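## Task

Move the foam block onto the coffee table in the adjoining room. It must sit there on its own at the end, not held up by the robot. The robot must not tip over or be left leaning.

## Robot and tools

ROBOT. A Hello Robot Stretch 3 with one arm. It has a two-wheel base 0.33 m long and 0.34 m wide, which turns in place about the point halfway between its drive wheels, 0.05 m behind the front edge. A lift rides up and down a mast. The arm telescopes out of the robot's RIGHT side, so to shift the gripper forward or back you drive the base. The wrist has yaw, pitch and roll joints and ends in a gripper. head_camera and nav_camera sit on a pan/tilt head; wrist_camera rides on the gripper. With the arm pulled in and the wrist folded, spinning in place sweeps a 0.28 m radius; an unfolded, level wrist reaches past that.

FRAMES. Base frame: origin on the floor between the drive wheels, x forward, y left, z up. hand_pose is in this frame, at the point where closed fingertips meet. With all wrist joints at 0, its x points up, y back along the arm toward the mast, z toward the rear. Odometry is the base frame at scene start; heading is + to the left, -3.142 to 3.142, and it counts wheel turns, so slipping shows as travel.

execute_actions takes "actions", a list run in order; an empty list just reports state plus one image per camera. One action looks like {"robot": COMMAND, "steps": n, "until": {...}}, or just {"steps": n} to wait. steps runs 1 to 450, at 30 steps per second (default 1). COMMAND is one object with "base", "joints" and/or "contact_limits"; or {"stop": true}, which brakes everything and clears the queue; or a list of up to 8 such objects and {"pause_s": s} (s at most 15), done one after another.
- base: exactly one key. translate_m is a straight-line offset in metres from where the base stands when this command begins, + forward, magnitude at most 1. rotate_rad is an in-place turn offset in radians, + counter-clockwise (left), magnitude at most 3.2. No sideways motion.
- joints: absolute targets, one number per named joint; unnamed joints keep their targets. lift_m 0 to 1.1 m (arm height). arm_m 0 to 0.52 m (extension). wrist_yaw_rad -1.345 to 4.42 (0 along the arm, + swings toward the front, 3.0 folded over the base). wrist_pitch_rad -1.57 to 0.451 (0 level, negative tips the fingers down). wrist_roll_rad -2.911 to 2.911 (0 fingers side by side). gripper_m -0.089 to 0.179, larger is wider; the real fingertip gap is smaller than the value by about 0.007 near closed to 0.025 fully open, and is 0 below 0.007. head_pan_rad -3.953 to 1.73 (0 ahead, + left, -1.57 looks along the arm). head_tilt_rad -1.53 to 0.419 (negative looks down).
- contact_limits: {"arm_m": e}, e a motor effort in percent, 1 to 100, cut to a maximum; the arm halts with contact_stop once its effort hits e. Lower is gentler. It holds until the arm's next command.
Motions run together and keep going across actions and while you think. A new command takes effect immediately and throws away what remained of an older queue. A queue moves on only when every motion of the previous entry reports done (off_target is accepted for base and gripper). Any invalid or out-of-range value rejects the entire call.
until: {"robot": {"status": "ended"}} fires once nothing reads moving and no queue runs. You can also test fields such as "lift_m": [">", 0.3] or "base_status": ["!=", "moving"]; {"any": {"status": "ended"}} fires when the first motion finishes.
Speed: up to 0.30 m/s and 1.9 rad/s only if lift_m < 0.30, arm_m < 0.03 and wrist_yaw_rad > 2.54; otherwise 0.10 m/s and 0.63 rad/s.

zoom_image: "camera" (head_camera, nav_camera or wrist_camera) and "region" [x0, y0, x1, y1] in pixels of that camera's most recent image, top-left origin, at most 504 x 504. Image sizes: head 896x504, nav 672x504, wrist 644x364.

finished_scene: {"scene": n}, the number of the current scene. Irreversible; the reply says whether it succeeded and gives the next task.

RESULT LINES. base_status (with progress so far and goal in brackets), joint_goals, joint_status, measured_speeds, and refusals / queue / queue_left. Status words: moving, done (within tolerance of the goal), off_target (rested short, may still push), contact_stop (arm or lift stopped on contact and went slack), time_out, stopped, not_commanded, torque_fault (wrist servo shut off for 10 s, joint limp). on_its_own reports goals the robot changed itself, slack or disabled joints, efforts outside rest range, and base tilt of 3 degrees or more. Also: base_tilt (degrees, forward/right positive), base_odometry, turned_by_wheels/turned_by_imu, motor_effort in percent (peak in brackets), lidar_m (12 sectors of 30 degrees counter-clockwise from straight ahead, at 0.17 m height, so it sees table legs, not tops), wrist_depth_mm and head_depth_mm (7x7 grids; the head image is sideways). Lines starting refused:, dropped: or replaced: explain rejected goals, abandoned queue entries or how a prior motion ended. Camera calibrations (K, distortion, pose) are supplied for projection.

GRIPPING. Close to a gripper_m below the object's width; release by going at least 0.02 above where the pads made contact. Neither reading nor done proves a grasp; check images and effort. If it slips, resend a different value.

SAFETY. Fold or unfold the wrist only with lift_m 0.32 to 0.95, wrist_pitch_rad -0.4 and roll near 0; once folded the lift may drop to 0.25. With yaw below -0.4 keep pitch at -0.5 or lower. The robot can tip if the arm presses a rigid thing with the gripper above about 0.45 m, if you push again after a contact_stop, if you drive while the gripper holds something fixed, or if it snags furniture, worst in reverse. To recover, reverse the last move in small steps, free the gripper, and lower lift_m to about 0.2. Avoid long hard pushes that trip wrist servos. Set the mug down gently and upright; things may get nudged by outside pushes. Open the gripper and back away so the object rests alone, and wait until every motion has ended before finishing.

Each tool is called after ">>>" as name([rows], argument=value, ...), one row to a line, values as JSON.

## Session

>>> execute_actions(actions=[])

Scene clock: 0.00 s.
robot.base_odometry: x=+0.000 y=+0.000 heading=+0.000 (m, m, rad; robot's odometry frame)
robot.turned_by_wheels: +0.000 (rad since the last result)
robot.turned_by_imu: +0.000 (rad since the last result)
robot.base_tilt: forward=-0.2 right=+1.2 (deg)
robot.lidar_m: 1.42 1.55 1.11 0.95 0.79 0.79 0.89 0.98 0.97 1.09 1.95 2.96
robot.head_depth_mm: 1956 2857 2985 2975 3038 3011 2232 / 1952 2963 3113 3110 3109 3092 2224 / 1927 2693 2780 2724 2729 2770 2244 / 1940 2411 2417 2414 2347 2307 1981 / 1935 2111 2082 2089 2090 1957 1084 / 1842 1898 1880 1873 1876 1548 1035 / 1726 1711 1705 1698 1690 1569 1039
robot.base_status: not_commanded
robot.joint_positions: lift_m=+0.591 arm_m=+0.000 wrist_yaw_rad=+3.057 wrist_pitch_rad=-0.621 wrist_roll_rad=-0.019 gripper_m=+0.037 head_pan_rad=+0.000 head_tilt_rad=-0.008
robot.joint_goals: lift_m=+0.591 arm_m=+0.000 wrist_yaw_rad=+3.057 wrist_pitch_rad=-0.621 wrist_roll_rad=-0.019 gripper_m=+0.037 head_pan_rad=+0.000 head_tilt_rad=-0.008
robot.joint_status: lift_m=not_commanded arm_m=not_commanded wrist_yaw_rad=not_commanded wrist_pitch_rad=not_commanded wrist_roll_rad=not_commanded gripper_m=not_commanded head_pan_rad=not_commanded head_tilt_rad=not_commanded
robot.measured_speeds: translate_m=+0.000 rotate_rad=+0.000 lift_m=+0.000 arm_m=+0.000 wrist_yaw_rad=+0.000 wrist_pitch_rad=+0.000 wrist_roll_rad=+0.000 head_pan_rad=+0.000 head_tilt_rad=+0.000
robot: refusals=0 queue=idle queue_left=0
robot.motor_effort: left_wheel=+0 right_wheel=+0 lift_m=+26 arm_m=+1 wrist_yaw_rad=+0 wrist_pitch_rad=+5 wrist_roll_rad=+0 gripper_m=+0 head_pan_rad=+1 head_tilt_rad=+2 (%)
robot.hand_pose: x=-0.0047 y=+0.0485 z=+0.5607 quat_wxyz=(+0.243, +0.675, +0.190, +0.670) (m; robot's base frame)
robot.wrist_depth_mm: 610 676 956 - - - - / 632 759 - - - - - / 684 836 - - - - - / 736 888 - - - - - / 776 873 859 898 871 846 852 / 770 766 756 742 789 748 745 / 661 682 - 689 654 663 658
pictures: head_camera (sideways: a quarter turn clockwise sets it upright), nav_camera (sideways: a quarter turn counterclockwise sets it upright), wrist_camera
Images, in order (width x height): head_camera 896x504, nav_camera 672x504, wrist_camera 644x364.

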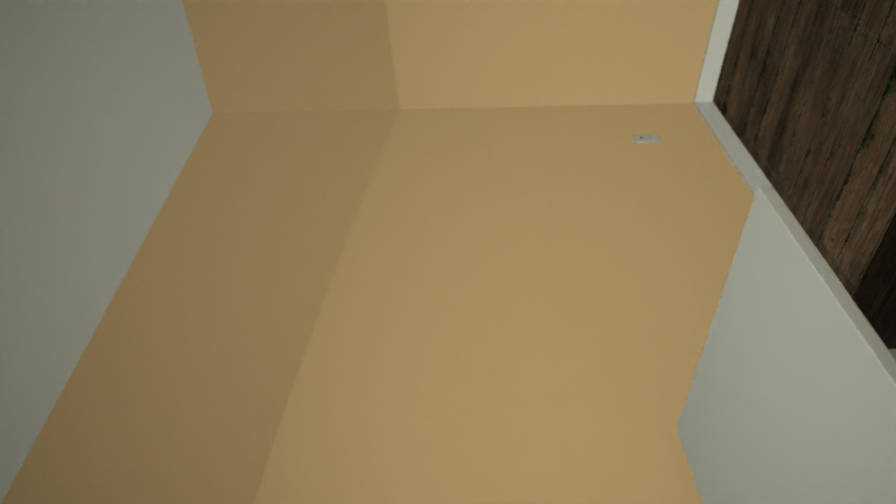

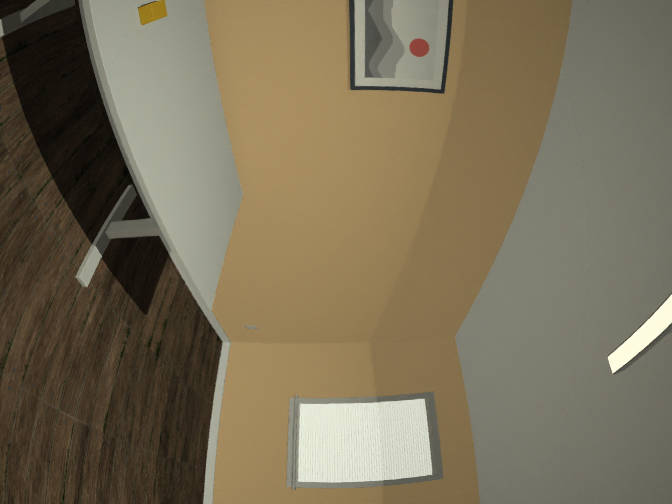

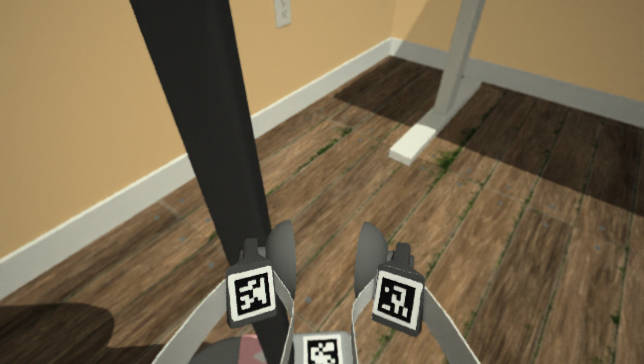

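>>> execute_actions([
  {"robot":{"joints":{"head_pan_rad":0.9,"head_tilt_rad":-0.6}},"steps":100,"until":{"robot":{"status":"ended"}}},
])

Scene clock: 2.97 s.
robot.base_odometry: x=+0.000 y=+0.000 heading=+0.000 (m, m, rad; robot's odometry frame)
robot.turned_by_wheels: +0.000 (rad since the last result)
robot.turned_by_imu: +0.001 (rad since the last result)
robot.base_tilt: forward=-0.1 right=+1.3 (deg)
robot.lidar_m: 1.42 1.55 1.11 0.94 0.79 0.79 0.89 0.98 0.97 1.09 1.94 2.97
robot.head_depth_mm: 1288 1426 1452 1031 1746 1466 1252 / 1294 1429 1465 1030 1747 1474 1247 / 1295 1428 1445 1026 1745 1476 1242 / 1306 1434 1449 1030 1749 1470 1249 / 1297 1443 1452 1031 1739 1462 1231 / 1302 1432 1444 1029 1597 1447 1245 / 1304 1436 1547 1030 1727 1472 1240
robot.base_status: not_commanded
robot.joint_positions: lift_m=+0.591 arm_m=+0.000 wrist_yaw_rad=+3.057 wrist_pitch_rad=-0.621 wrist_roll_rad=-0.019 gripper_m=+0.037 head_pan_rad=+0.893 head_tilt_rad=-0.592
robot.joint_goals: lift_m=+0.591 arm_m=+0.000 wrist_yaw_rad=+3.057 wrist_pitch_rad=-0.621 wrist_roll_rad=-0.019 gripper_m=+0.037 head_pan_rad=+0.900 head_tilt_rad=-0.600
robot.joint_status: lift_m=not_commanded arm_m=not_commanded wrist_yaw_rad=not_commanded wrist_pitch_rad=not_commanded wrist_roll_rad=not_commanded gripper_m=not_commanded head_pan_rad=done head_tilt_rad=done
robot.measured_speeds: translate_m=+0.000 rotate_rad=+0.000 lift_m=+0.000 arm_m=+0.000 wrist_yaw_rad=+0.000 wrist_pitch_rad=+0.000 wrist_roll_rad=+0.000 head_pan_rad=+0.000 head_tilt_rad=+0.000
robot: refusals=0 queue=done queue_left=0
robot.motor_effort: left_wheel=-1(1) right_wheel=+1(1) lift_m=+25(25) arm_m=+1(0) wrist_yaw_rad=-1(0) wrist_pitch_rad=+5(5) wrist_roll_rad=+0(0) gripper_m=-1(1) head_pan_rad=+5(52) head_tilt_rad=-4(37) (%)
robot.hand_pose: x=-0.0047 y=+0.0485 z=+0.5607 quat_wxyz=(+0.243, +0.675, +0.190, +0.670) (m; robot's base frame)
robot.wrist_depth_mm: 612 679 995 - - - - / 641 756 - - - - - / 670 830 - - - - - / 728 902 - - - - - / 765 857 865 856 846 827 867 / 758 759 769 733 752 759 747 / 664 670 - 666 653 676 660
pictures: head_camera (sideways: a quarter turn clockwise sets it upright), nav_camera (sideways: a quarter turn counterclockwise sets it upright), wrist_camera
camera_calibration (this result's frames):
head_camera: T_world_to_cam=[[-0.379309, -0.417312, -0.825818, 1.09602], [-0.748425, 0.663163, 0.00864476, -0.00664545], [0.544044, 0.621342, -0.563871, 0.688903], [0, 0, 0, 1]] pos_world=[0.0359625, 0.0337438, 1.29362]
nav_camera: T_world_to_cam=[[0.355522, 0.425573, 0.832161, -1.03379], [0.786726, -0.616958, -0.0205943, 0.0737052], [0.504644, 0.662005, -0.554151, 0.678662], [0, 0, 0, 1]] pos_world=[-0.0329333, 0.036149, 1.23788]
wrist_camera: T_world_to_cam=[[0.999706, -0.021926, 0.0103915, 0.00536927], [-0.00727832, -0.679534, -0.733608, 0.485897], [0.0231465, 0.733317, -0.679493, 0.506724], [0, 0, 0, 1]] pos_world=[-0.0135601, -0.0412875, 0.700718]
Images, in order (width x height): head_camera 896x504, nav_camera 672x504, wrist_camera 644x364.

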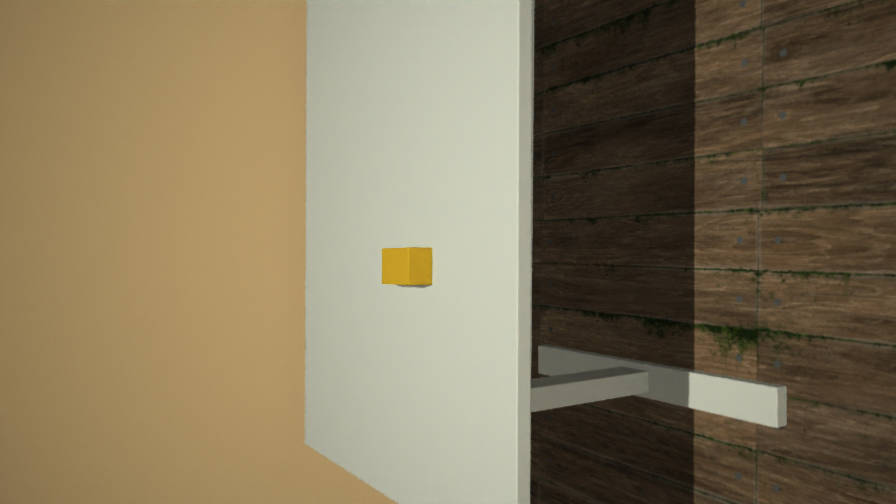

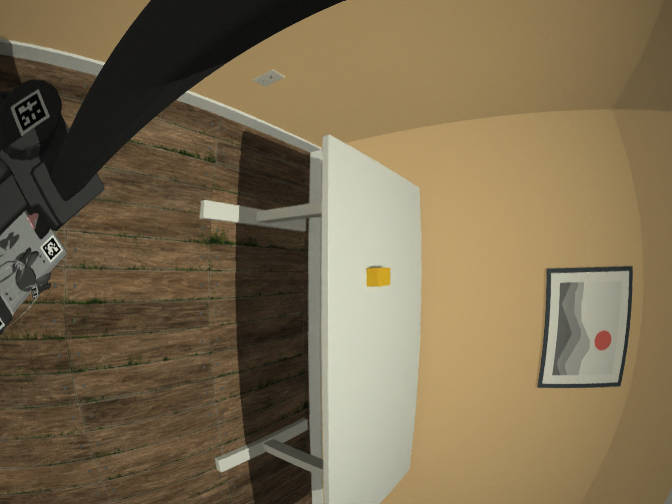

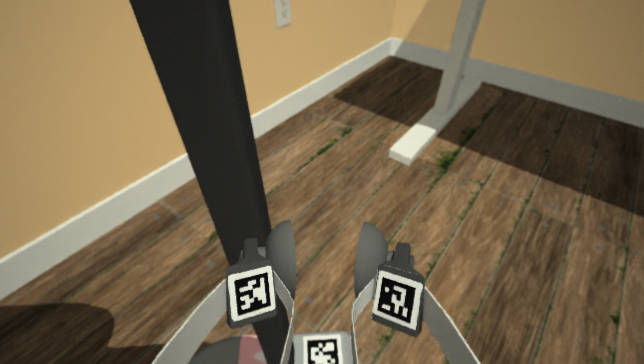

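>>> execute_actions([
  {"robot":{"joints":{"head_pan_rad":-1.5,"head_tilt_rad":-0.5}},"steps":100,"until":{"robot":{"status":"ended"}}},
])

Scene clock: 11.10 s.
robot.base_odometry: x=+0.000 y=+0.000 heading=+0.000 (m, m, rad; robot's odometry frame)
robot.turned_by_wheels: +0.000 (rad since the last result)
robot.turned_by_imu: +0.001 (rad since the last result)
robot.base_tilt: forward=-0.1 right=+1.4 (deg)
robot.lidar_m: 1.42 1.55 1.11 0.95 0.79 0.79 0.89 0.97 0.97 1.09 1.94 2.97
robot.head_depth_mm: 891 950 1020 1104 1194 1298 1297 / 958 1025 1116 1211 1323 1444 1310 / 1037 1127 1220 1338 1471 1528 1305 / 1132 1227 1350 1486 1665 1568 1305 / 1234 1356 1495 1784 1832 1584 1308 / 1502 1657 1865 2128 1999 1574 1309 / 1686 1897 2174 2432 1981 1571 1309
robot.base_status: not_commanded
robot.joint_positions: lift_m=+0.591 arm_m=+0.000 wrist_yaw_rad=+3.057 wrist_pitch_rad=-0.621 wrist_roll_rad=-0.019 gripper_m=+0.037 head_pan_rad=-1.493 head_tilt_rad=-0.508
robot.joint_goals: lift_m=+0.591 arm_m=+0.000 wrist_yaw_rad=+3.057 wrist_pitch_rad=-0.621 wrist_roll_rad=-0.019 gripper_m=+0.037 head_pan_rad=-1.500 head_tilt_rad=-0.500
robot.joint_status: lift_m=not_commanded arm_m=not_commanded wrist_yaw_rad=not_commanded wrist_pitch_rad=not_commanded wrist_roll_rad=not_commanded gripper_m=not_commanded head_pan_rad=done head_tilt_rad=done
robot.measured_speeds: translate_m=+0.000 rotate_rad=+0.000 lift_m=+0.000 arm_m=+0.000 wrist_yaw_rad=+0.000 wrist_pitch_rad=+0.000 wrist_roll_rad=+0.000 head_pan_rad=+0.000 head_tilt_rad=+0.000
robot: refusals=0 queue=done queue_left=0
robot.motor_effort: left_wheel=+0(1) right_wheel=+0(0) lift_m=+26(26) arm_m=+0(0) wrist_yaw_rad=+0(1) wrist_pitch_rad=+5(5) wrist_roll_rad=+0(0) gripper_m=-1(1) head_pan_rad=-4(50) head_tilt_rad=+4(15) (%)
robot.hand_pose: x=-0.0047 y=+0.0485 z=+0.5607 quat_wxyz=(+0.243, +0.675, +0.190, +0.670) (m; robot's base frame)
robot.wrist_depth_mm: 609 707 - - - - - / 642 742 - - - - - / 686 834 - - - - - / 726 905 - - - - - / 770 849 904 866 875 853 877 / 754 750 767 724 772 759 745 / 652 664 - 659 664 673 661
pictures: head_camera (sideways: a quarter turn clockwise sets it upright), nav_camera (sideways: a quarter turn counterclockwise sets it upright), wrist_camera
camera_calibration (this result's frames):
head_camera: T_world_to_cam=[[-0.00474158, 0.492271, -0.870429, 1.1519], [0.999412, 0.0318817, 0.0125865, -0.0224401], [0.0339467, -0.869858, -0.492133, 0.598679], [0, 0, 0, 1]] pos_world=[0.00756565, -0.045569, 1.29756]
nav_camera: T_world_to_cam=[[0.027676, -0.481458, 0.876032, -1.089], [-0.995517, -0.0925668, -0.0194229, 0.0830541], [0.0904428, -0.871567, -0.481861, 0.587132], [0, 0, 0, 1]] pos_world=[0.0597191, -0.00489478, 1.23853]
wrist_camera: T_world_to_cam=[[0.999706, -0.0219263, 0.0103915, 0.00536923], [-0.00727847, -0.679534, -0.733608, 0.485897], [0.0231467, 0.733317, -0.679493, 0.506724], [0, 0, 0, 1]] pos_world=[-0.01356, -0.0412875, 0.700718]
Images, in order (width x height): head_camera 896x504, nav_camera 672x504, wrist_camera 644x364.

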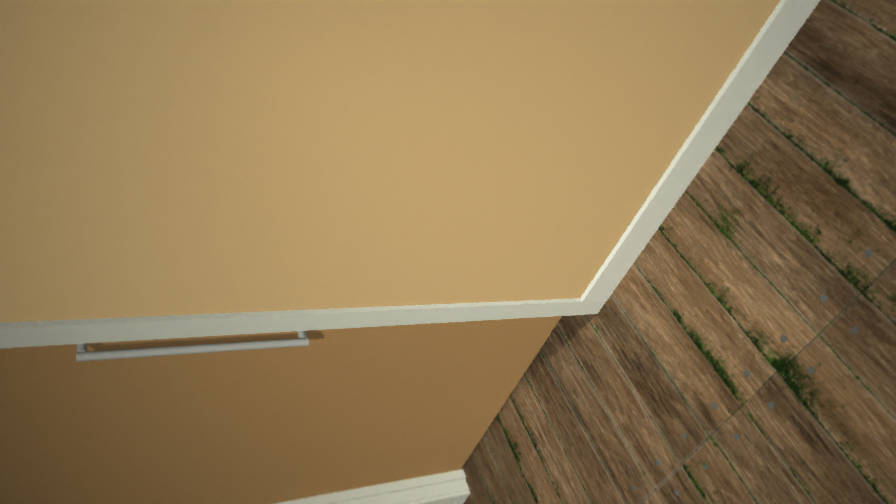

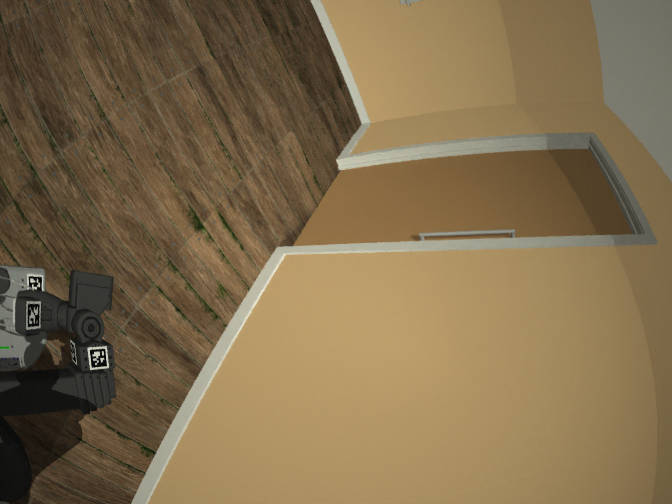

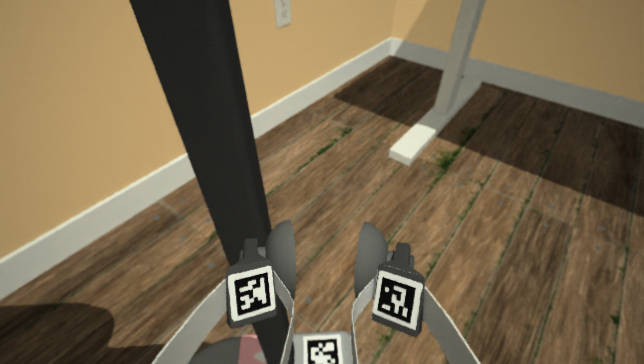

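>>> zoom_image(camera="nav_camera", region=[270, 100, 672, 280])

>>> zoom_image(camera="head_camera", region=[40, 290, 540, 504])

Region (270, 100, 672, 280) of nav_camera's 672x504 image, scaled by 1.254, with more detail than that image has; it fills the top 226 rows of this view, and the rest is white.

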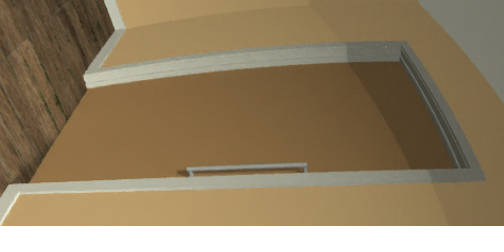

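Region (40, 290, 540, 504) of head_camera's 896x504 image, scaled by 1.008, with more detail than that image has; it fills the top 216 rows of this view, and the rest is white.

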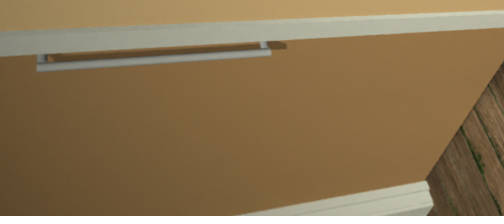

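>>> execute_actions([
  {"robot":{"base":{"rotate_rad":1.07},"joints":{"wrist_pitch_rad":-0.4,"wrist_roll_rad":0,"lift_m":0.78,"head_pan_rad":-1.57,"head_tilt_rad":-0.75}},"steps":15},
  {"robot":{"joints":{"wrist_yaw_rad":0.0}},"steps":200,"until":{"robot":{"base_status":["!=","moving"]}}},
  {"robot":[{"base":{"translate_m":0.22},"joints":{"gripper_m":0.15}},{"base":{"rotate_rad":1.353}}],"steps":300,"until":{"robot":{"status":"ended"}}},
])

Scene clock: 35.63 s.
robot.base_odometry: x=+0.106 y=+0.193 heading=+2.423 (m, m, rad; robot's odometry frame)
robot.turned_by_wheels: +2.423 (rad since the last result)
robot.turned_by_imu: +2.436 (rad since the last result)
robot.base_tilt: forward=-0.3 right=+1.3 (deg)
robot.lidar_m: 0.74 0.77 1.06 1.18 1.24 1.68 3.00 1.30 1.38 0.89 0.90 0.77
robot.head_depth_mm: 1148 1267 1078 847 1502 1373 - / 1153 1275 1079 845 1512 1370 - / 1146 1264 1075 842 1503 1374 - / 1144 1269 1070 841 1502 - 1144 / 1143 1273 1074 840 1522 1335 1167 / 1131 1260 1072 838 1420 1315 1168 / 1141 1254 1059 835 1490 1341 1166
robot.base_status: done (rotate_rad +1.3529 of +1.3530)
robot.joint_positions: lift_m=+0.780 arm_m=+0.000 wrist_yaw_rad=+0.002 wrist_pitch_rad=-0.418 wrist_roll_rad=-0.004 gripper_m=+0.150 head_pan_rad=-1.563 head_tilt_rad=-0.741
robot.joint_goals: lift_m=+0.780 arm_m=+0.000 wrist_yaw_rad=+0.000 wrist_pitch_rad=-0.400 wrist_roll_rad=+0.000 gripper_m=+0.150 head_pan_rad=-1.570 head_tilt_rad=-0.750
robot.joint_status: lift_m=done arm_m=not_commanded wrist_yaw_rad=done wrist_pitch_rad=done wrist_roll_rad=done gripper_m=done head_pan_rad=done head_tilt_rad=done
robot.measured_speeds: translate_m=+0.000 rotate_rad=+0.000 lift_m=+0.000 arm_m=+0.000 wrist_yaw_rad=+0.000 wrist_pitch_rad=+0.000 wrist_roll_rad=+0.000 head_pan_rad=+0.000 head_tilt_rad=+0.000
robot: refusals=0 queue=done queue_left=0
robot.motor_effort: left_wheel=-3(9) right_wheel=+4(9) lift_m=+30(32) arm_m=+0(0) wrist_yaw_rad=-1(2) wrist_pitch_rad=+7(7) wrist_roll_rad=+2(3) gripper_m=+1(80) head_pan_rad=-4(14) head_tilt_rad=-4(24) (%)
robot.hand_pose: x=-0.0211 y=-0.3696 z=+0.7924 quat_wxyz=(+0.693, +0.148, -0.690, -0.146) (m; robot's base frame)
robot.wrist_depth_mm: 843 991 969 975 945 972 937 / 866 - 759 757 712 738 727 / 793 486 484 487 470 479 475 / 366 365 359 361 359 354 350 / 846 - - - - - - / 837 - - - - - - / 815 963 949 979 958 945 948
pictures: head_camera (sideways: a quarter turn clockwise sets it upright), nav_camera (sideways: a quarter turn counterclockwise sets it upright), wrist_camera
camera_calibration (this result's frames):
head_camera: T_world_to_cam=[[0.0283855, 0.679236, -0.733371, 0.973024], [0.999197, -0.0400419, 0.00158829, -0.00811824], [-0.0282868, -0.732827, -0.679827, 0.843236], [0, 0, 0, 1]] pos_world=[0.00434434, -0.0432919, 1.28686]
nav_camera: T_world_to_cam=[[-0.00473645, -0.671598, 0.740901, -0.912632], [-0.999598, -0.0175414, -0.0222908, 0.0868064], [0.0279669, -0.740708, -0.671244, 0.833894], [0, 0, 0, 1]] pos_world=[0.0591274, 0.00627343, 1.23785]
wrist_camera: T_world_to_cam=[[-0.998423, -0.0553945, 0.00905593, -0.0433217], [-0.0364249, 0.516675, -0.855406, 0.909586], [0.0427058, -0.854388, -0.517878, 0.256641], [0, 0, 0, 1]] pos_world=[-0.0210819, -0.253089, 0.911367]
Images, in order (width x height): head_camera 896x504, nav_camera 672x504, wrist_camera 644x364.

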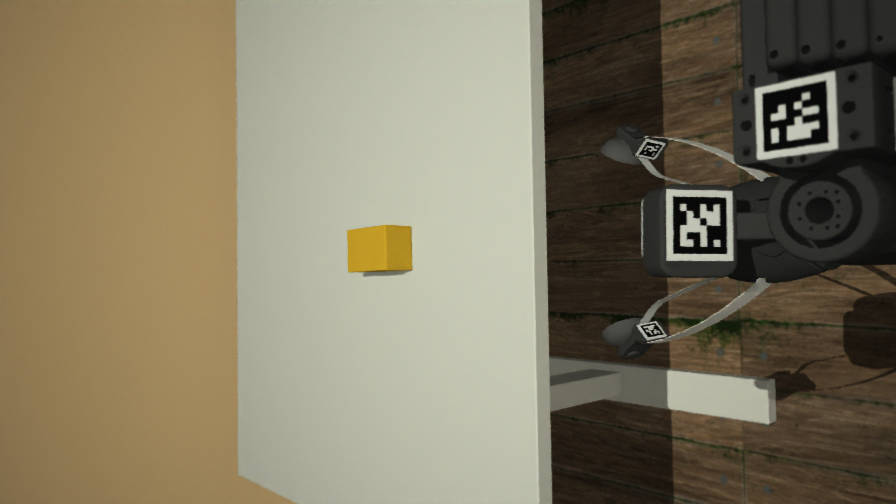

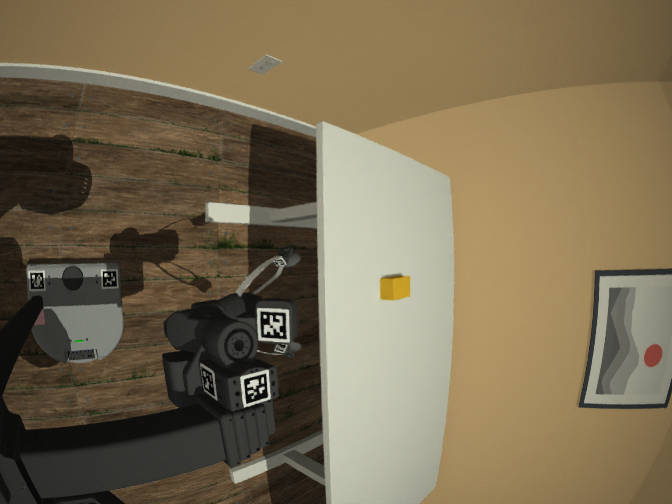

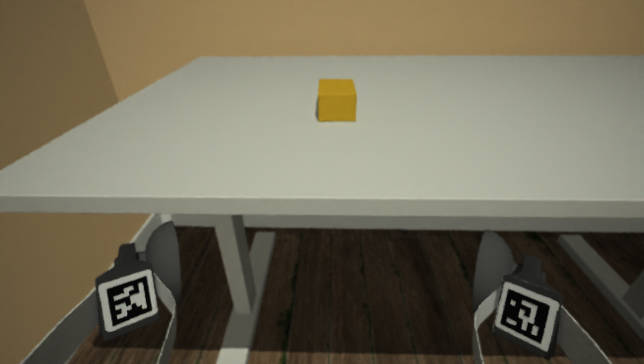

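>>> execute_actions([
  {"robot":{"joints":{"arm_m":0.415,"lift_m":0.755,"wrist_yaw_rad":-0.05}},"steps":300,"until":{"robot":{"status":"ended"}}},
])

Scene clock: 42.13 s.
robot.base_odometry: x=+0.106 y=+0.193 heading=+2.423 (m, m, rad; robot's odometry frame)
robot.turned_by_wheels: +0.000 (rad since the last result)
robot.turned_by_imu: +0.002 (rad since the last result)
robot.base_tilt: forward=-0.2 right=+1.3 (deg)
robot.lidar_m: 0.74 0.77 1.06 1.19 1.23 1.69 3.00 1.30 1.38 0.90 0.90 0.76
robot.head_depth_mm: 1151 1274 1076 851 1503 - - / 1147 1275 1071 890 - 1318 1173 / 1147 1276 1155 818 1500 1347 1164 / 1137 1268 1166 814 1508 1345 1170 / 1135 1257 1064 842 1483 1336 1171 / 1139 1255 1066 840 1423 1298 1166 / 1132 1266 1064 834 1497 1336 1171
robot.base_status: done (rotate_rad +1.3529 of +1.3530)
robot.joint_positions: lift_m=+0.755 arm_m=+0.415 wrist_yaw_rad=-0.048 wrist_pitch_rad=-0.418 wrist_roll_rad=-0.003 gripper_m=+0.150 head_pan_rad=-1.563 head_tilt_rad=-0.741
robot.joint_goals: lift_m=+0.755 arm_m=+0.415 wrist_yaw_rad=-0.050 wrist_pitch_rad=-0.400 wrist_roll_rad=+0.000 gripper_m=+0.150 head_pan_rad=-1.570 head_tilt_rad=-0.750
robot.joint_status: lift_m=done arm_m=done wrist_yaw_rad=done wrist_pitch_rad=done wrist_roll_rad=done gripper_m=done head_pan_rad=done head_tilt_rad=done
robot.measured_speeds: translate_m=+0.000 rotate_rad=+0.000 lift_m=+0.000 arm_m=+0.000 wrist_yaw_rad=+0.000 wrist_pitch_rad=+0.000 wrist_roll_rad=+0.000 head_pan_rad=+0.000 head_tilt_rad=+0.000
robot: refusals=0 queue=done queue_left=0
robot.motor_effort: left_wheel=-3(3) right_wheel=+4(4) lift_m=+21(30) arm_m=+3(4) wrist_yaw_rad=+0(2) wrist_pitch_rad=+7(7) wrist_roll_rad=+2(3) gripper_m=+1(1) head_pan_rad=-4(4) head_tilt_rad=-4(5) (%)
robot.hand_pose: x=-0.0324 y=-0.7837 z=+0.7678 quat_wxyz=(+0.689, +0.131, -0.694, -0.164) (m; robot's base frame)
robot.wrist_depth_mm: 599 596 603 614 611 602 600 / 634 629 630 628 619 646 638 / 429 419 415 419 418 404 411 / 314 312 313 309 308 307 305 / 251 260 248 180 246 246 243 / 205 - 205 149 198 - 201 / - 173 176 131 164 168 173
pictures: head_camera (sideways: a quarter turn clockwise sets it upright), nav_camera (sideways: a quarter turn counterclockwise sets it upright), wrist_camera
camera_calibration (this result's frames):
head_camera: T_world_to_cam=[[0.0284286, 0.679248, -0.733358, 0.973008], [0.999194, -0.0401055, 0.00158741, -0.00811707], [-0.0283334, -0.732813, -0.67984, 0.843254], [0, 0, 0, 1]] pos_world=[0.00434159, -0.0432915, 1.28685]
nav_camera: T_world_to_cam=[[-0.00477901, -0.671611, 0.740888, -0.912615], [-0.999599, -0.0174774, -0.022291, 0.0868066], [0.0279197, -0.740698, -0.671258, 0.833912], [0, 0, 0, 1]] pos_world=[0.0591278, 0.00627125, 1.23785]
wrist_camera: T_world_to_cam=[[-0.999952, -0.00480959, 0.00853099, -0.0373232], [-0.00978866, 0.517834, -0.855425, 1.10394], [-0.000303395, -0.855468, -0.517856, -0.111633], [0, 0, 0, 1]] pos_world=[-0.0265492, -0.667334, 0.886845]
Images, in order (width x height): head_camera 896x504, nav_camera 672x504, wrist_camera 644x364.

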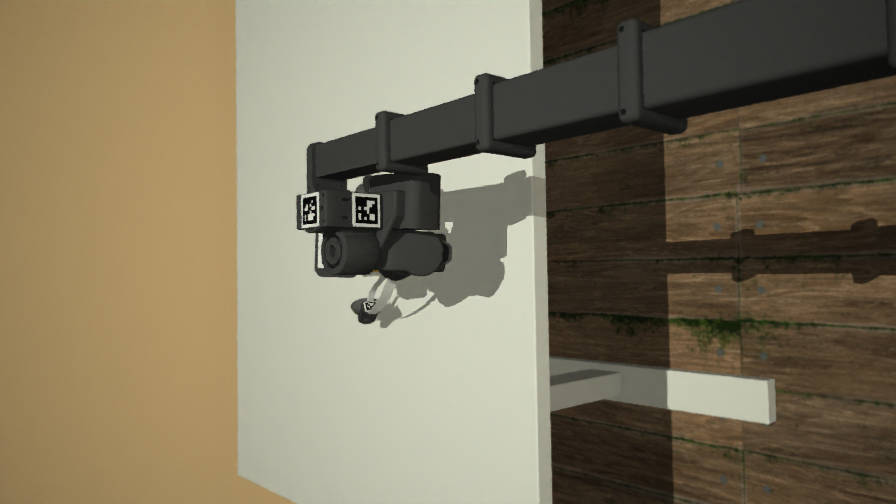

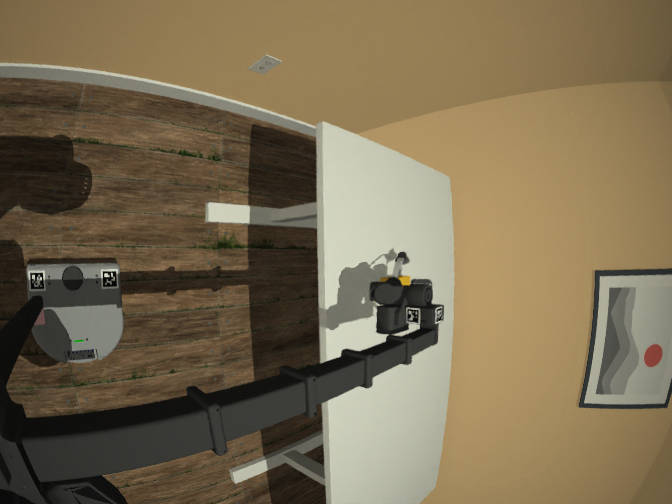

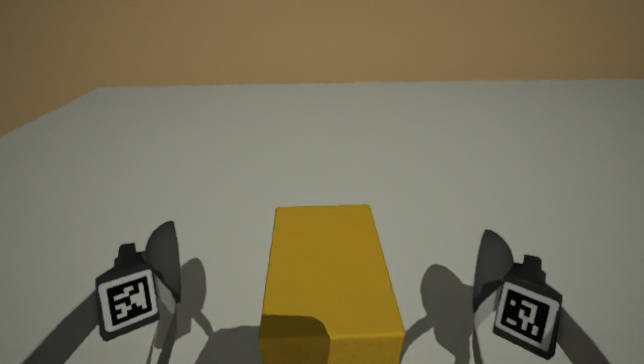

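>>> execute_actions([
  {"robot":[{"joints":{"lift_m":0.733,"arm_m":0.42}},{"joints":{"gripper_m":0.025}},{"joints":{"lift_m":0.79}}],"steps":300,"until":{"robot":{"status":"ended"}}},
])

Scene clock: 49.47 s.
robot.base_odometry: x=+0.106 y=+0.193 heading=+2.423 (m, m, rad; robot's odometry frame)
robot.turned_by_wheels: +0.000 (rad since the last result)
robot.turned_by_imu: +0.002 (rad since the last result)
robot.base_tilt: forward=-0.2 right=+1.4 (deg)
robot.lidar_m: 0.74 0.77 1.06 1.18 1.23 1.68 3.00 1.30 1.38 0.89 0.90 0.77
robot.head_depth_mm: 1153 1291 1078 848 762 - - / 1149 1271 1122 - 1527 1315 1172 / 1142 1274 - 830 1494 1344 1168 / 1145 1266 1156 814 1508 1343 1173 / 1137 1266 1068 841 1499 1335 1171 / 1134 1257 1065 837 1408 1303 1159 / 1131 1262 1065 840 1503 1336 1159
robot.base_status: done (rotate_rad +1.3529 of +1.3530)
robot.joint_positions: lift_m=+0.790 arm_m=+0.420 wrist_yaw_rad=-0.049 wrist_pitch_rad=-0.418 wrist_roll_rad=-0.003 gripper_m=+0.026 head_pan_rad=-1.563 head_tilt_rad=-0.741
robot.joint_goals: lift_m=+0.790 arm_m=+0.420 wrist_yaw_rad=-0.050 wrist_pitch_rad=-0.400 wrist_roll_rad=+0.000 gripper_m=+0.025 head_pan_rad=-1.570 head_tilt_rad=-0.750
robot.joint_status: lift_m=done arm_m=done wrist_yaw_rad=done wrist_pitch_rad=done wrist_roll_rad=done gripper_m=done head_pan_rad=done head_tilt_rad=done
robot.measured_speeds: translate_m=+0.000 rotate_rad=+0.000 lift_m=+0.000 arm_m=+0.000 wrist_yaw_rad=+0.000 wrist_pitch_rad=+0.000 wrist_roll_rad=+0.000 head_pan_rad=+0.000 head_tilt_rad=+0.000
robot: refusals=0 queue=done queue_left=0
robot.motor_effort: left_wheel=-3(3) right_wheel=+4(4) lift_m=+31(33) arm_m=+3(4) wrist_yaw_rad=-1(1) wrist_pitch_rad=+7(7) wrist_roll_rad=+2(2) gripper_m=-18(91) head_pan_rad=-3(5) head_tilt_rad=-5(5) (%)
robot.hand_pose: x=-0.0324 y=-0.7887 z=+0.8024 quat_wxyz=(+0.689, +0.130, -0.694, -0.164) (m; robot's base frame)
robot.wrist_depth_mm: 581 597 597 595 604 596 598 / 648 630 639 653 650 644 644 / 671 526 511 506 504 496 502 / 376 382 379 370 378 371 373 / 302 300 296 152 294 293 295 / 249 248 123 123 123 244 244 / 213 211 199 120 199 209 209
pictures: head_camera (sideways: a quarter turn clockwise sets it upright), nav_camera (sideways: a quarter turn counterclockwise sets it upright), wrist_camera
camera_calibration (this result's frames):
head_camera: T_world_to_cam=[[0.0284283, 0.679248, -0.733358, 0.973008], [0.999194, -0.040105, 0.0015874, -0.00811707], [-0.0283331, -0.732812, -0.679841, 0.843254], [0, 0, 0, 1]] pos_world=[0.00434161, -0.0432915, 1.28685]
nav_camera: T_world_to_cam=[[-0.00477869, -0.671611, 0.740888, -0.912615], [-0.999599, -0.0174779, -0.022291, 0.0868066], [0.0279201, -0.740698, -0.671258, 0.833912], [0, 0, 0, 1]] pos_world=[0.0591278, 0.00627128, 1.23785]
wrist_camera: T_world_to_cam=[[-0.999953, -0.004689, 0.00853295, -0.0375755], [-0.0097279, 0.517805, -0.855443, 1.13606], [-0.000407229, -0.855486, -0.517826, -0.0980751], [0, 0, 0, 1]] pos_world=[-0.0265622, -0.672335, 0.921368]
Images, in order (width x height): head_camera 896x504, nav_camera 672x504, wrist_camera 644x364.

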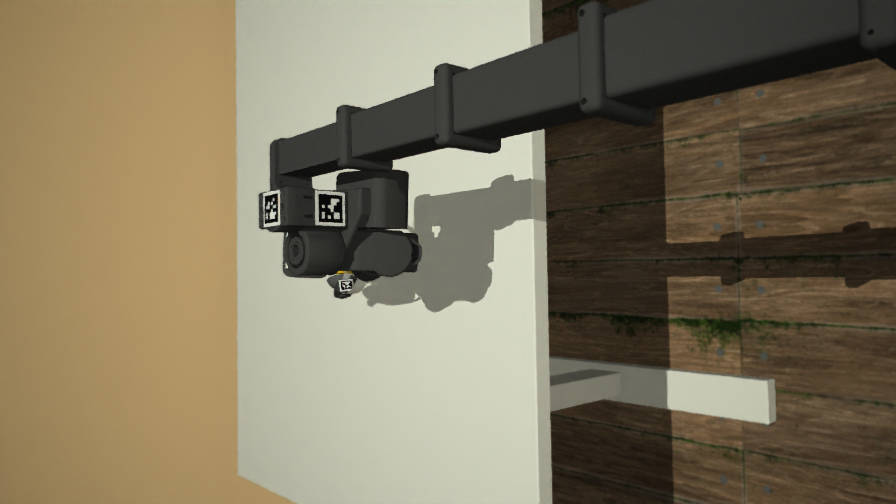

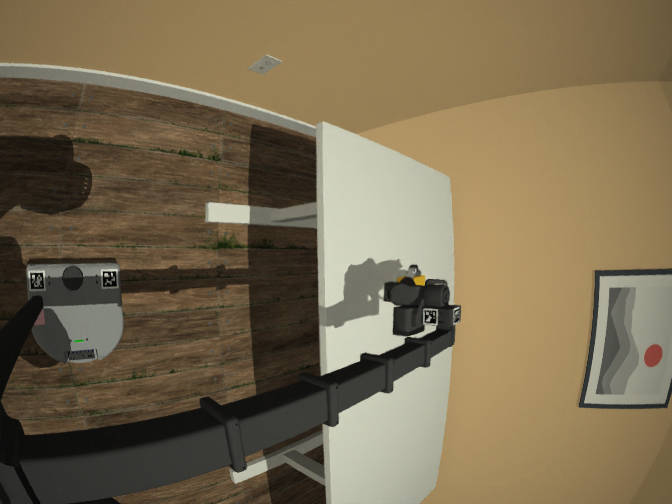

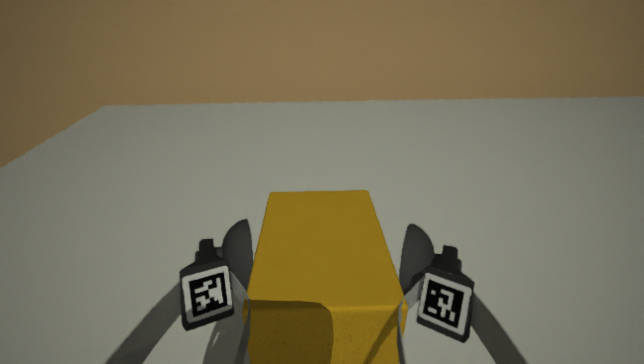

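>>> execute_actions([
  {"robot":{"base":{"rotate_rad":-0.46},"joints":{"arm_m":0.0,"wrist_yaw_rad":3.0,"head_pan_rad":-3.5,"head_tilt_rad":-0.6}},"steps":200,"until":{"robot":{"base_status":["!=","moving"]}}},
  {"robot":{"base":{"translate_m":-1.0}},"steps":200,"until":{"robot":{"arm_m":["<",0.15],"wrist_yaw_rad":[">",1.5]}}},
  {"robot":{"joints":{"lift_m":0.35}},"steps":200,"until":{"robot":{"arm_m":["<",0.01],"wrist_yaw_rad":[">",2.95]}}},
  {"robot":{"joints":{"lift_m":0.285}},"steps":300,"until":{"robot":{"lift_m":["<",0.295]}}},
])

Scene clock: 62.33 s.
robot.base_odometry: x=+0.309 y=-0.298 heading=+1.963 (m, m, rad; robot's odometry frame)
robot.turned_by_wheels: -0.460 (rad since the last result)
robot.turned_by_imu: -0.462 (rad since the last result)
robot.base_tilt: forward=+0.6 right=+1.5 (deg)
robot.lidar_m: 1.24 1.22 1.27 0.97 0.96 1.01 1.59 2.54 2.07 1.20 1.56 1.30
robot.head_depth_mm: 853 925 1007 1101 1224 1368 1230 / 912 991 1092 1213 1349 1426 1230 / 975 1076 1189 1326 1523 1468 1238 / 1151 1280 1417 1592 1722 1453 1242 / 1254 1403 1595 1837 1760 1463 1235 / 1390 1561 1797 2058 1789 1461 1238 / 1532 1775 2006 2202 1780 1454 1233
robot.base_status: moving (translate_m -0.5313 of -1.0000)
robot.joint_positions: lift_m=+0.293 arm_m=+0.001 wrist_yaw_rad=+2.998 wrist_pitch_rad=-0.419 wrist_roll_rad=-0.002 gripper_m=+0.026 head_pan_rad=-3.493 head_tilt_rad=-0.606
robot.joint_goals: lift_m=+0.285 arm_m=+0.000 wrist_yaw_rad=+3.000 wrist_pitch_rad=-0.400 wrist_roll_rad=+0.000 gripper_m=+0.025 head_pan_rad=-3.500 head_tilt_rad=-0.600
robot.joint_status: lift_m=moving arm_m=moving wrist_yaw_rad=moving wrist_pitch_rad=done wrist_roll_rad=done gripper_m=done head_pan_rad=done head_tilt_rad=done
robot.measured_speeds: translate_m=-0.125 rotate_rad=+0.000 lift_m=-0.058 arm_m=+0.000 wrist_yaw_rad=+0.000 wrist_pitch_rad=+0.000 wrist_roll_rad=+0.000 head_pan_rad=+0.000 head_tilt_rad=+0.000
robot: refusals=0 queue=running queue_left=0
robot.motor_effort: left_wheel=-6(8) right_wheel=-11(11) lift_m=+21(31) arm_m=-2(3) wrist_yaw_rad=+3(2) wrist_pitch_rad=+7(7) wrist_roll_rad=+2(2) gripper_m=-18(18) head_pan_rad=-4(49) head_tilt_rad=+4(18) (%)
robot.hand_pose: x=+0.0109 y=+0.0764 z=+0.3053 quat_wxyz=(+0.197, +0.699, +0.097, +0.680) (m; robot's base frame)
robot.wrist_depth_mm: 704 - 904 - - - 950 / 753 - - - - - 953 / 767 868 - - - - 932 / 791 799 772 787 792 787 748 / 634 632 391 153 633 628 621 / 526 530 123 123 123 516 513 / 454 - 118 119 415 440 441
pictures: head_camera (sideways: a quarter turn clockwise sets it upright), nav_camera (sideways: a quarter turn counterclockwise sets it upright), wrist_camera
camera_calibration (this result's frames):
head_camera: T_world_to_cam=[[0.527595, -0.229271, -0.817972, 1.08026], [-0.388088, -0.921588, 0.00799522, -0.00799774], [-0.755666, 0.313227, -0.575202, 0.711573], [0, 0, 0, 1]] pos_world=[-0.0353297, 0.0174167, 1.29298]
nav_camera: T_world_to_cam=[[-0.52787, 0.204121, 0.824432, -1.01833], [0.332198, 0.942981, -0.0207716, 0.0767083], [-0.781664, 0.26291, -0.56558, 0.701377], [0, 0, 0, 1]] pos_world=[-0.0147849, -0.0488719, 1.23782]
wrist_camera: T_world_to_cam=[[0.995824, -0.0909924, 0.0074102, -0.000795724], [-0.0408397, -0.5166, -0.855252, 0.342661], [0.0816495, 0.851378, -0.518159, 0.253416], [0, 0, 0, 1]] pos_world=[-0.00590471, -0.0388061, 0.424377]
Images, in order (width x height): head_camera 896x504, nav_camera 672x504, wrist_camera 644x364.

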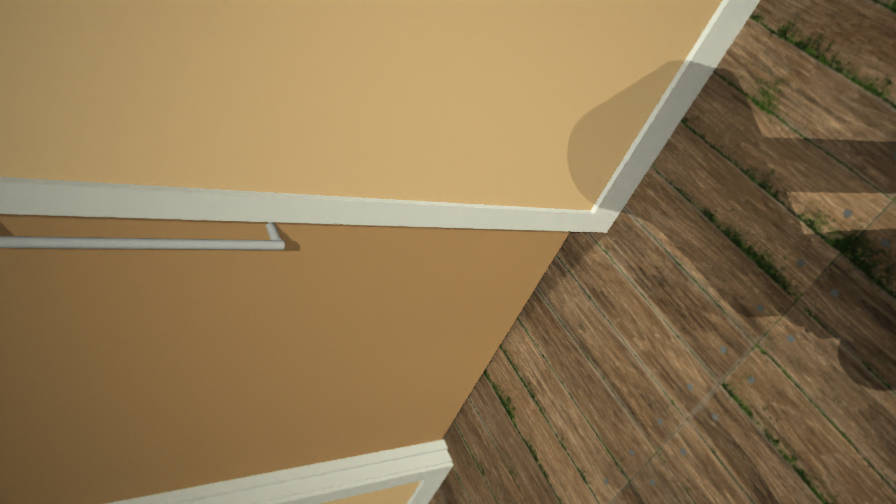

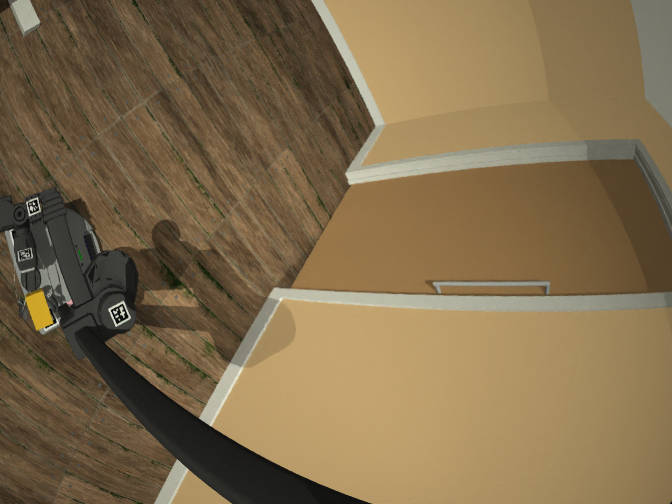

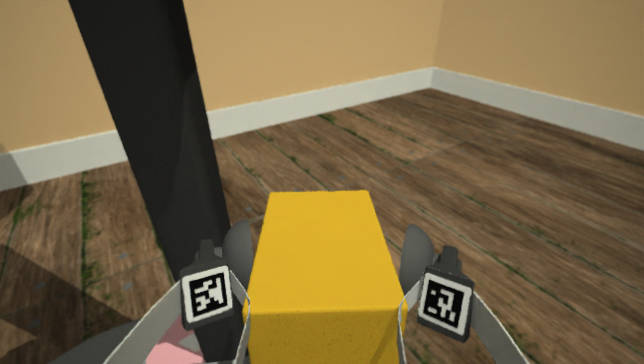

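>>> execute_actions([
  {"steps":200,"until":{"robot":{"base_status":["!=","moving"]}}},
  {"robot":[{"base":{"translate_m":-0.85},"joints":{"head_pan_rad":0.0,"head_tilt_rad":-0.7}},{"base":{"rotate_rad":2.02}}],"steps":400,"until":{"robot":{"status":"ended"}}},
])

Scene clock: 72.53 s.
robot.base_odometry: x=+0.813 y=-1.517 heading=-2.300 (m, m, rad; robot's odometry frame)
robot.turned_by_wheels: +2.020 (rad since the last result)
robot.turned_by_imu: +2.016 (rad since the last result)
robot.base_tilt: forward=-0.3 right=+1.4 (deg)
robot.lidar_m: 0.46 0.47 0.64 1.36 1.41 1.90 2.14 1.80 2.49 1.60 0.57 0.48
robot.head_depth_mm: 366 411 470 547 654 816 1043 / 364 408 465 541 647 801 1057 / 360 404 461 536 641 787 1041 / 358 402 457 529 629 777 1015 / 356 398 452 524 620 767 994 / 354 394 448 518 614 755 976 / 351 392 445 513 607 744 952
robot.base_status: done (rotate_rad +2.0199 of +2.0200)
robot.joint_positions: lift_m=+0.285 arm_m=+0.001 wrist_yaw_rad=+2.998 wrist_pitch_rad=-0.419 wrist_roll_rad=-0.002 gripper_m=+0.026 head_pan_rad=-0.007 head_tilt_rad=-0.692
robot.joint_goals: lift_m=+0.285 arm_m=+0.000 wrist_yaw_rad=+3.000 wrist_pitch_rad=-0.400 wrist_roll_rad=+0.000 gripper_m=+0.025 head_pan_rad=+0.000 head_tilt_rad=-0.700
robot.joint_status: lift_m=done arm_m=done wrist_yaw_rad=done wrist_pitch_rad=done wrist_roll_rad=done gripper_m=done head_pan_rad=done head_tilt_rad=done
robot.measured_speeds: translate_m=+0.000 rotate_rad=+0.000 lift_m=+0.000 arm_m=+0.000 wrist_yaw_rad=+0.000 wrist_pitch_rad=+0.000 wrist_roll_rad=+0.000 head_pan_rad=+0.000 head_tilt_rad=+0.000
robot: refusals=0 queue=done queue_left=0
robot.motor_effort: left_wheel=-4(10) right_wheel=+3(12) lift_m=+20(21) arm_m=-2(2) wrist_yaw_rad=+1(2) wrist_pitch_rad=+7(7) wrist_roll_rad=+1(1) gripper_m=-17(17) head_pan_rad=+5(50) head_tilt_rad=-5(15) (%)
robot.hand_pose: x=+0.0108 y=+0.0764 z=+0.2977 quat_wxyz=(+0.196, +0.699, +0.098, +0.680) (m; robot's base frame)
robot.wrist_depth_mm: - - - - 863 590 454 / - - - - 913 635 457 / - - - - 901 656 467 / 789 783 795 767 796 676 474 / 643 624 378 154 601 604 472 / 518 514 123 123 123 513 469 / 448 - 118 120 415 435 431
pictures: head_camera (sideways: a quarter turn clockwise sets it upright), nav_camera (sideways: a quarter turn counterclockwise sets it upright), wrist_camera
camera_calibration (this result's frames):
head_camera: T_world_to_cam=[[-0.642417, 0.0381052, -0.765408, 1.01887], [0.0545783, 0.998502, 0.00390135, -0.00536758], [0.764409, -0.0392683, -0.643534, 0.791193], [0, 0, 0, 1]] pos_world=[0.0500375, -0.00239595, 1.28903]
nav_camera: T_world_to_cam=[[0.634771, -0.014344, 0.772567, -0.957807], [0.00392834, -0.999755, -0.0217898, 0.080034], [0.772691, 0.0168665, -0.634559, 0.781631], [0, 0, 0, 1]] pos_world=[0.00371399, 0.0530922, 1.23771]
wrist_camera: T_world_to_cam=[[0.995862, -0.0905762, 0.00740806, -0.000677193], [-0.0406357, -0.516723, -0.855188, 0.336121], [0.0812876, 0.851348, -0.518266, 0.249513], [0, 0, 0, 1]] pos_world=[-0.00594943, -0.0388025, 0.416765]
Images, in order (width x height): head_camera 896x504, nav_camera 672x504, wrist_camera 644x364.

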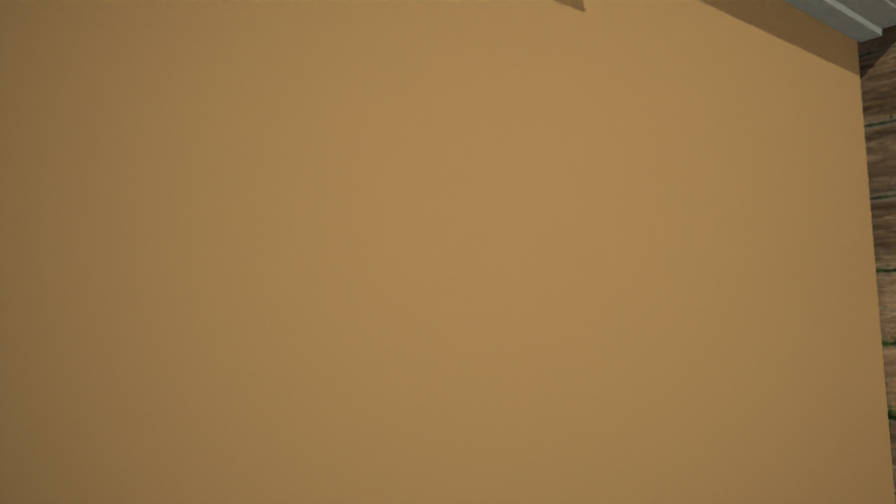

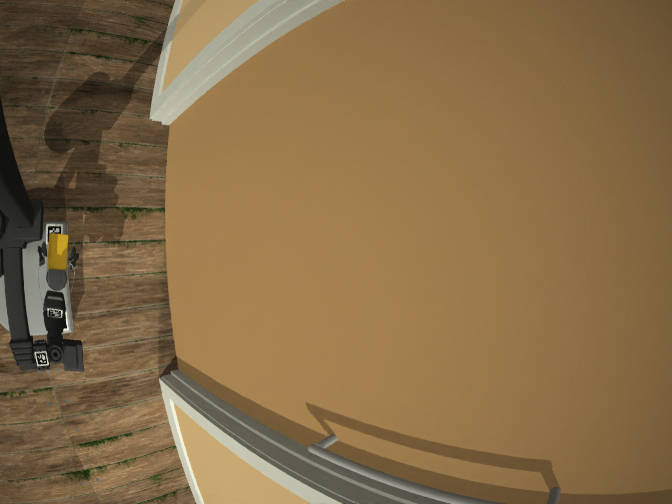

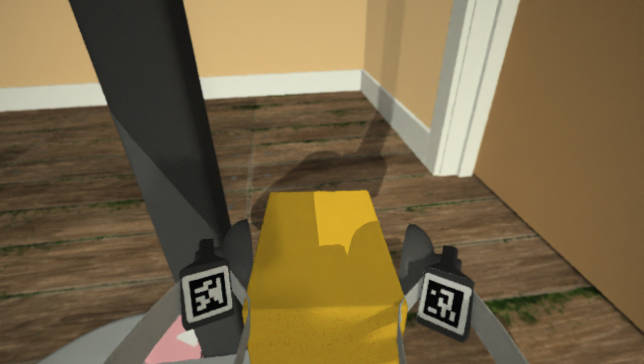

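>>> zoom_image(camera="nav_camera", region=[0, 180, 200, 400])

Region (0, 180, 200, 400) of nav_camera's 672x504 image, scaled by 2.291, with more detail than that image has; it fills the left 458 columns of this view, and the rest is white.

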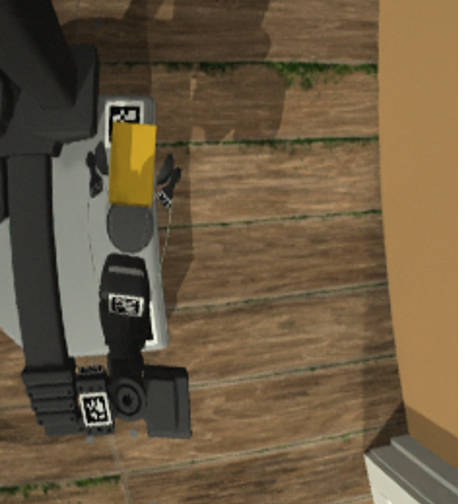

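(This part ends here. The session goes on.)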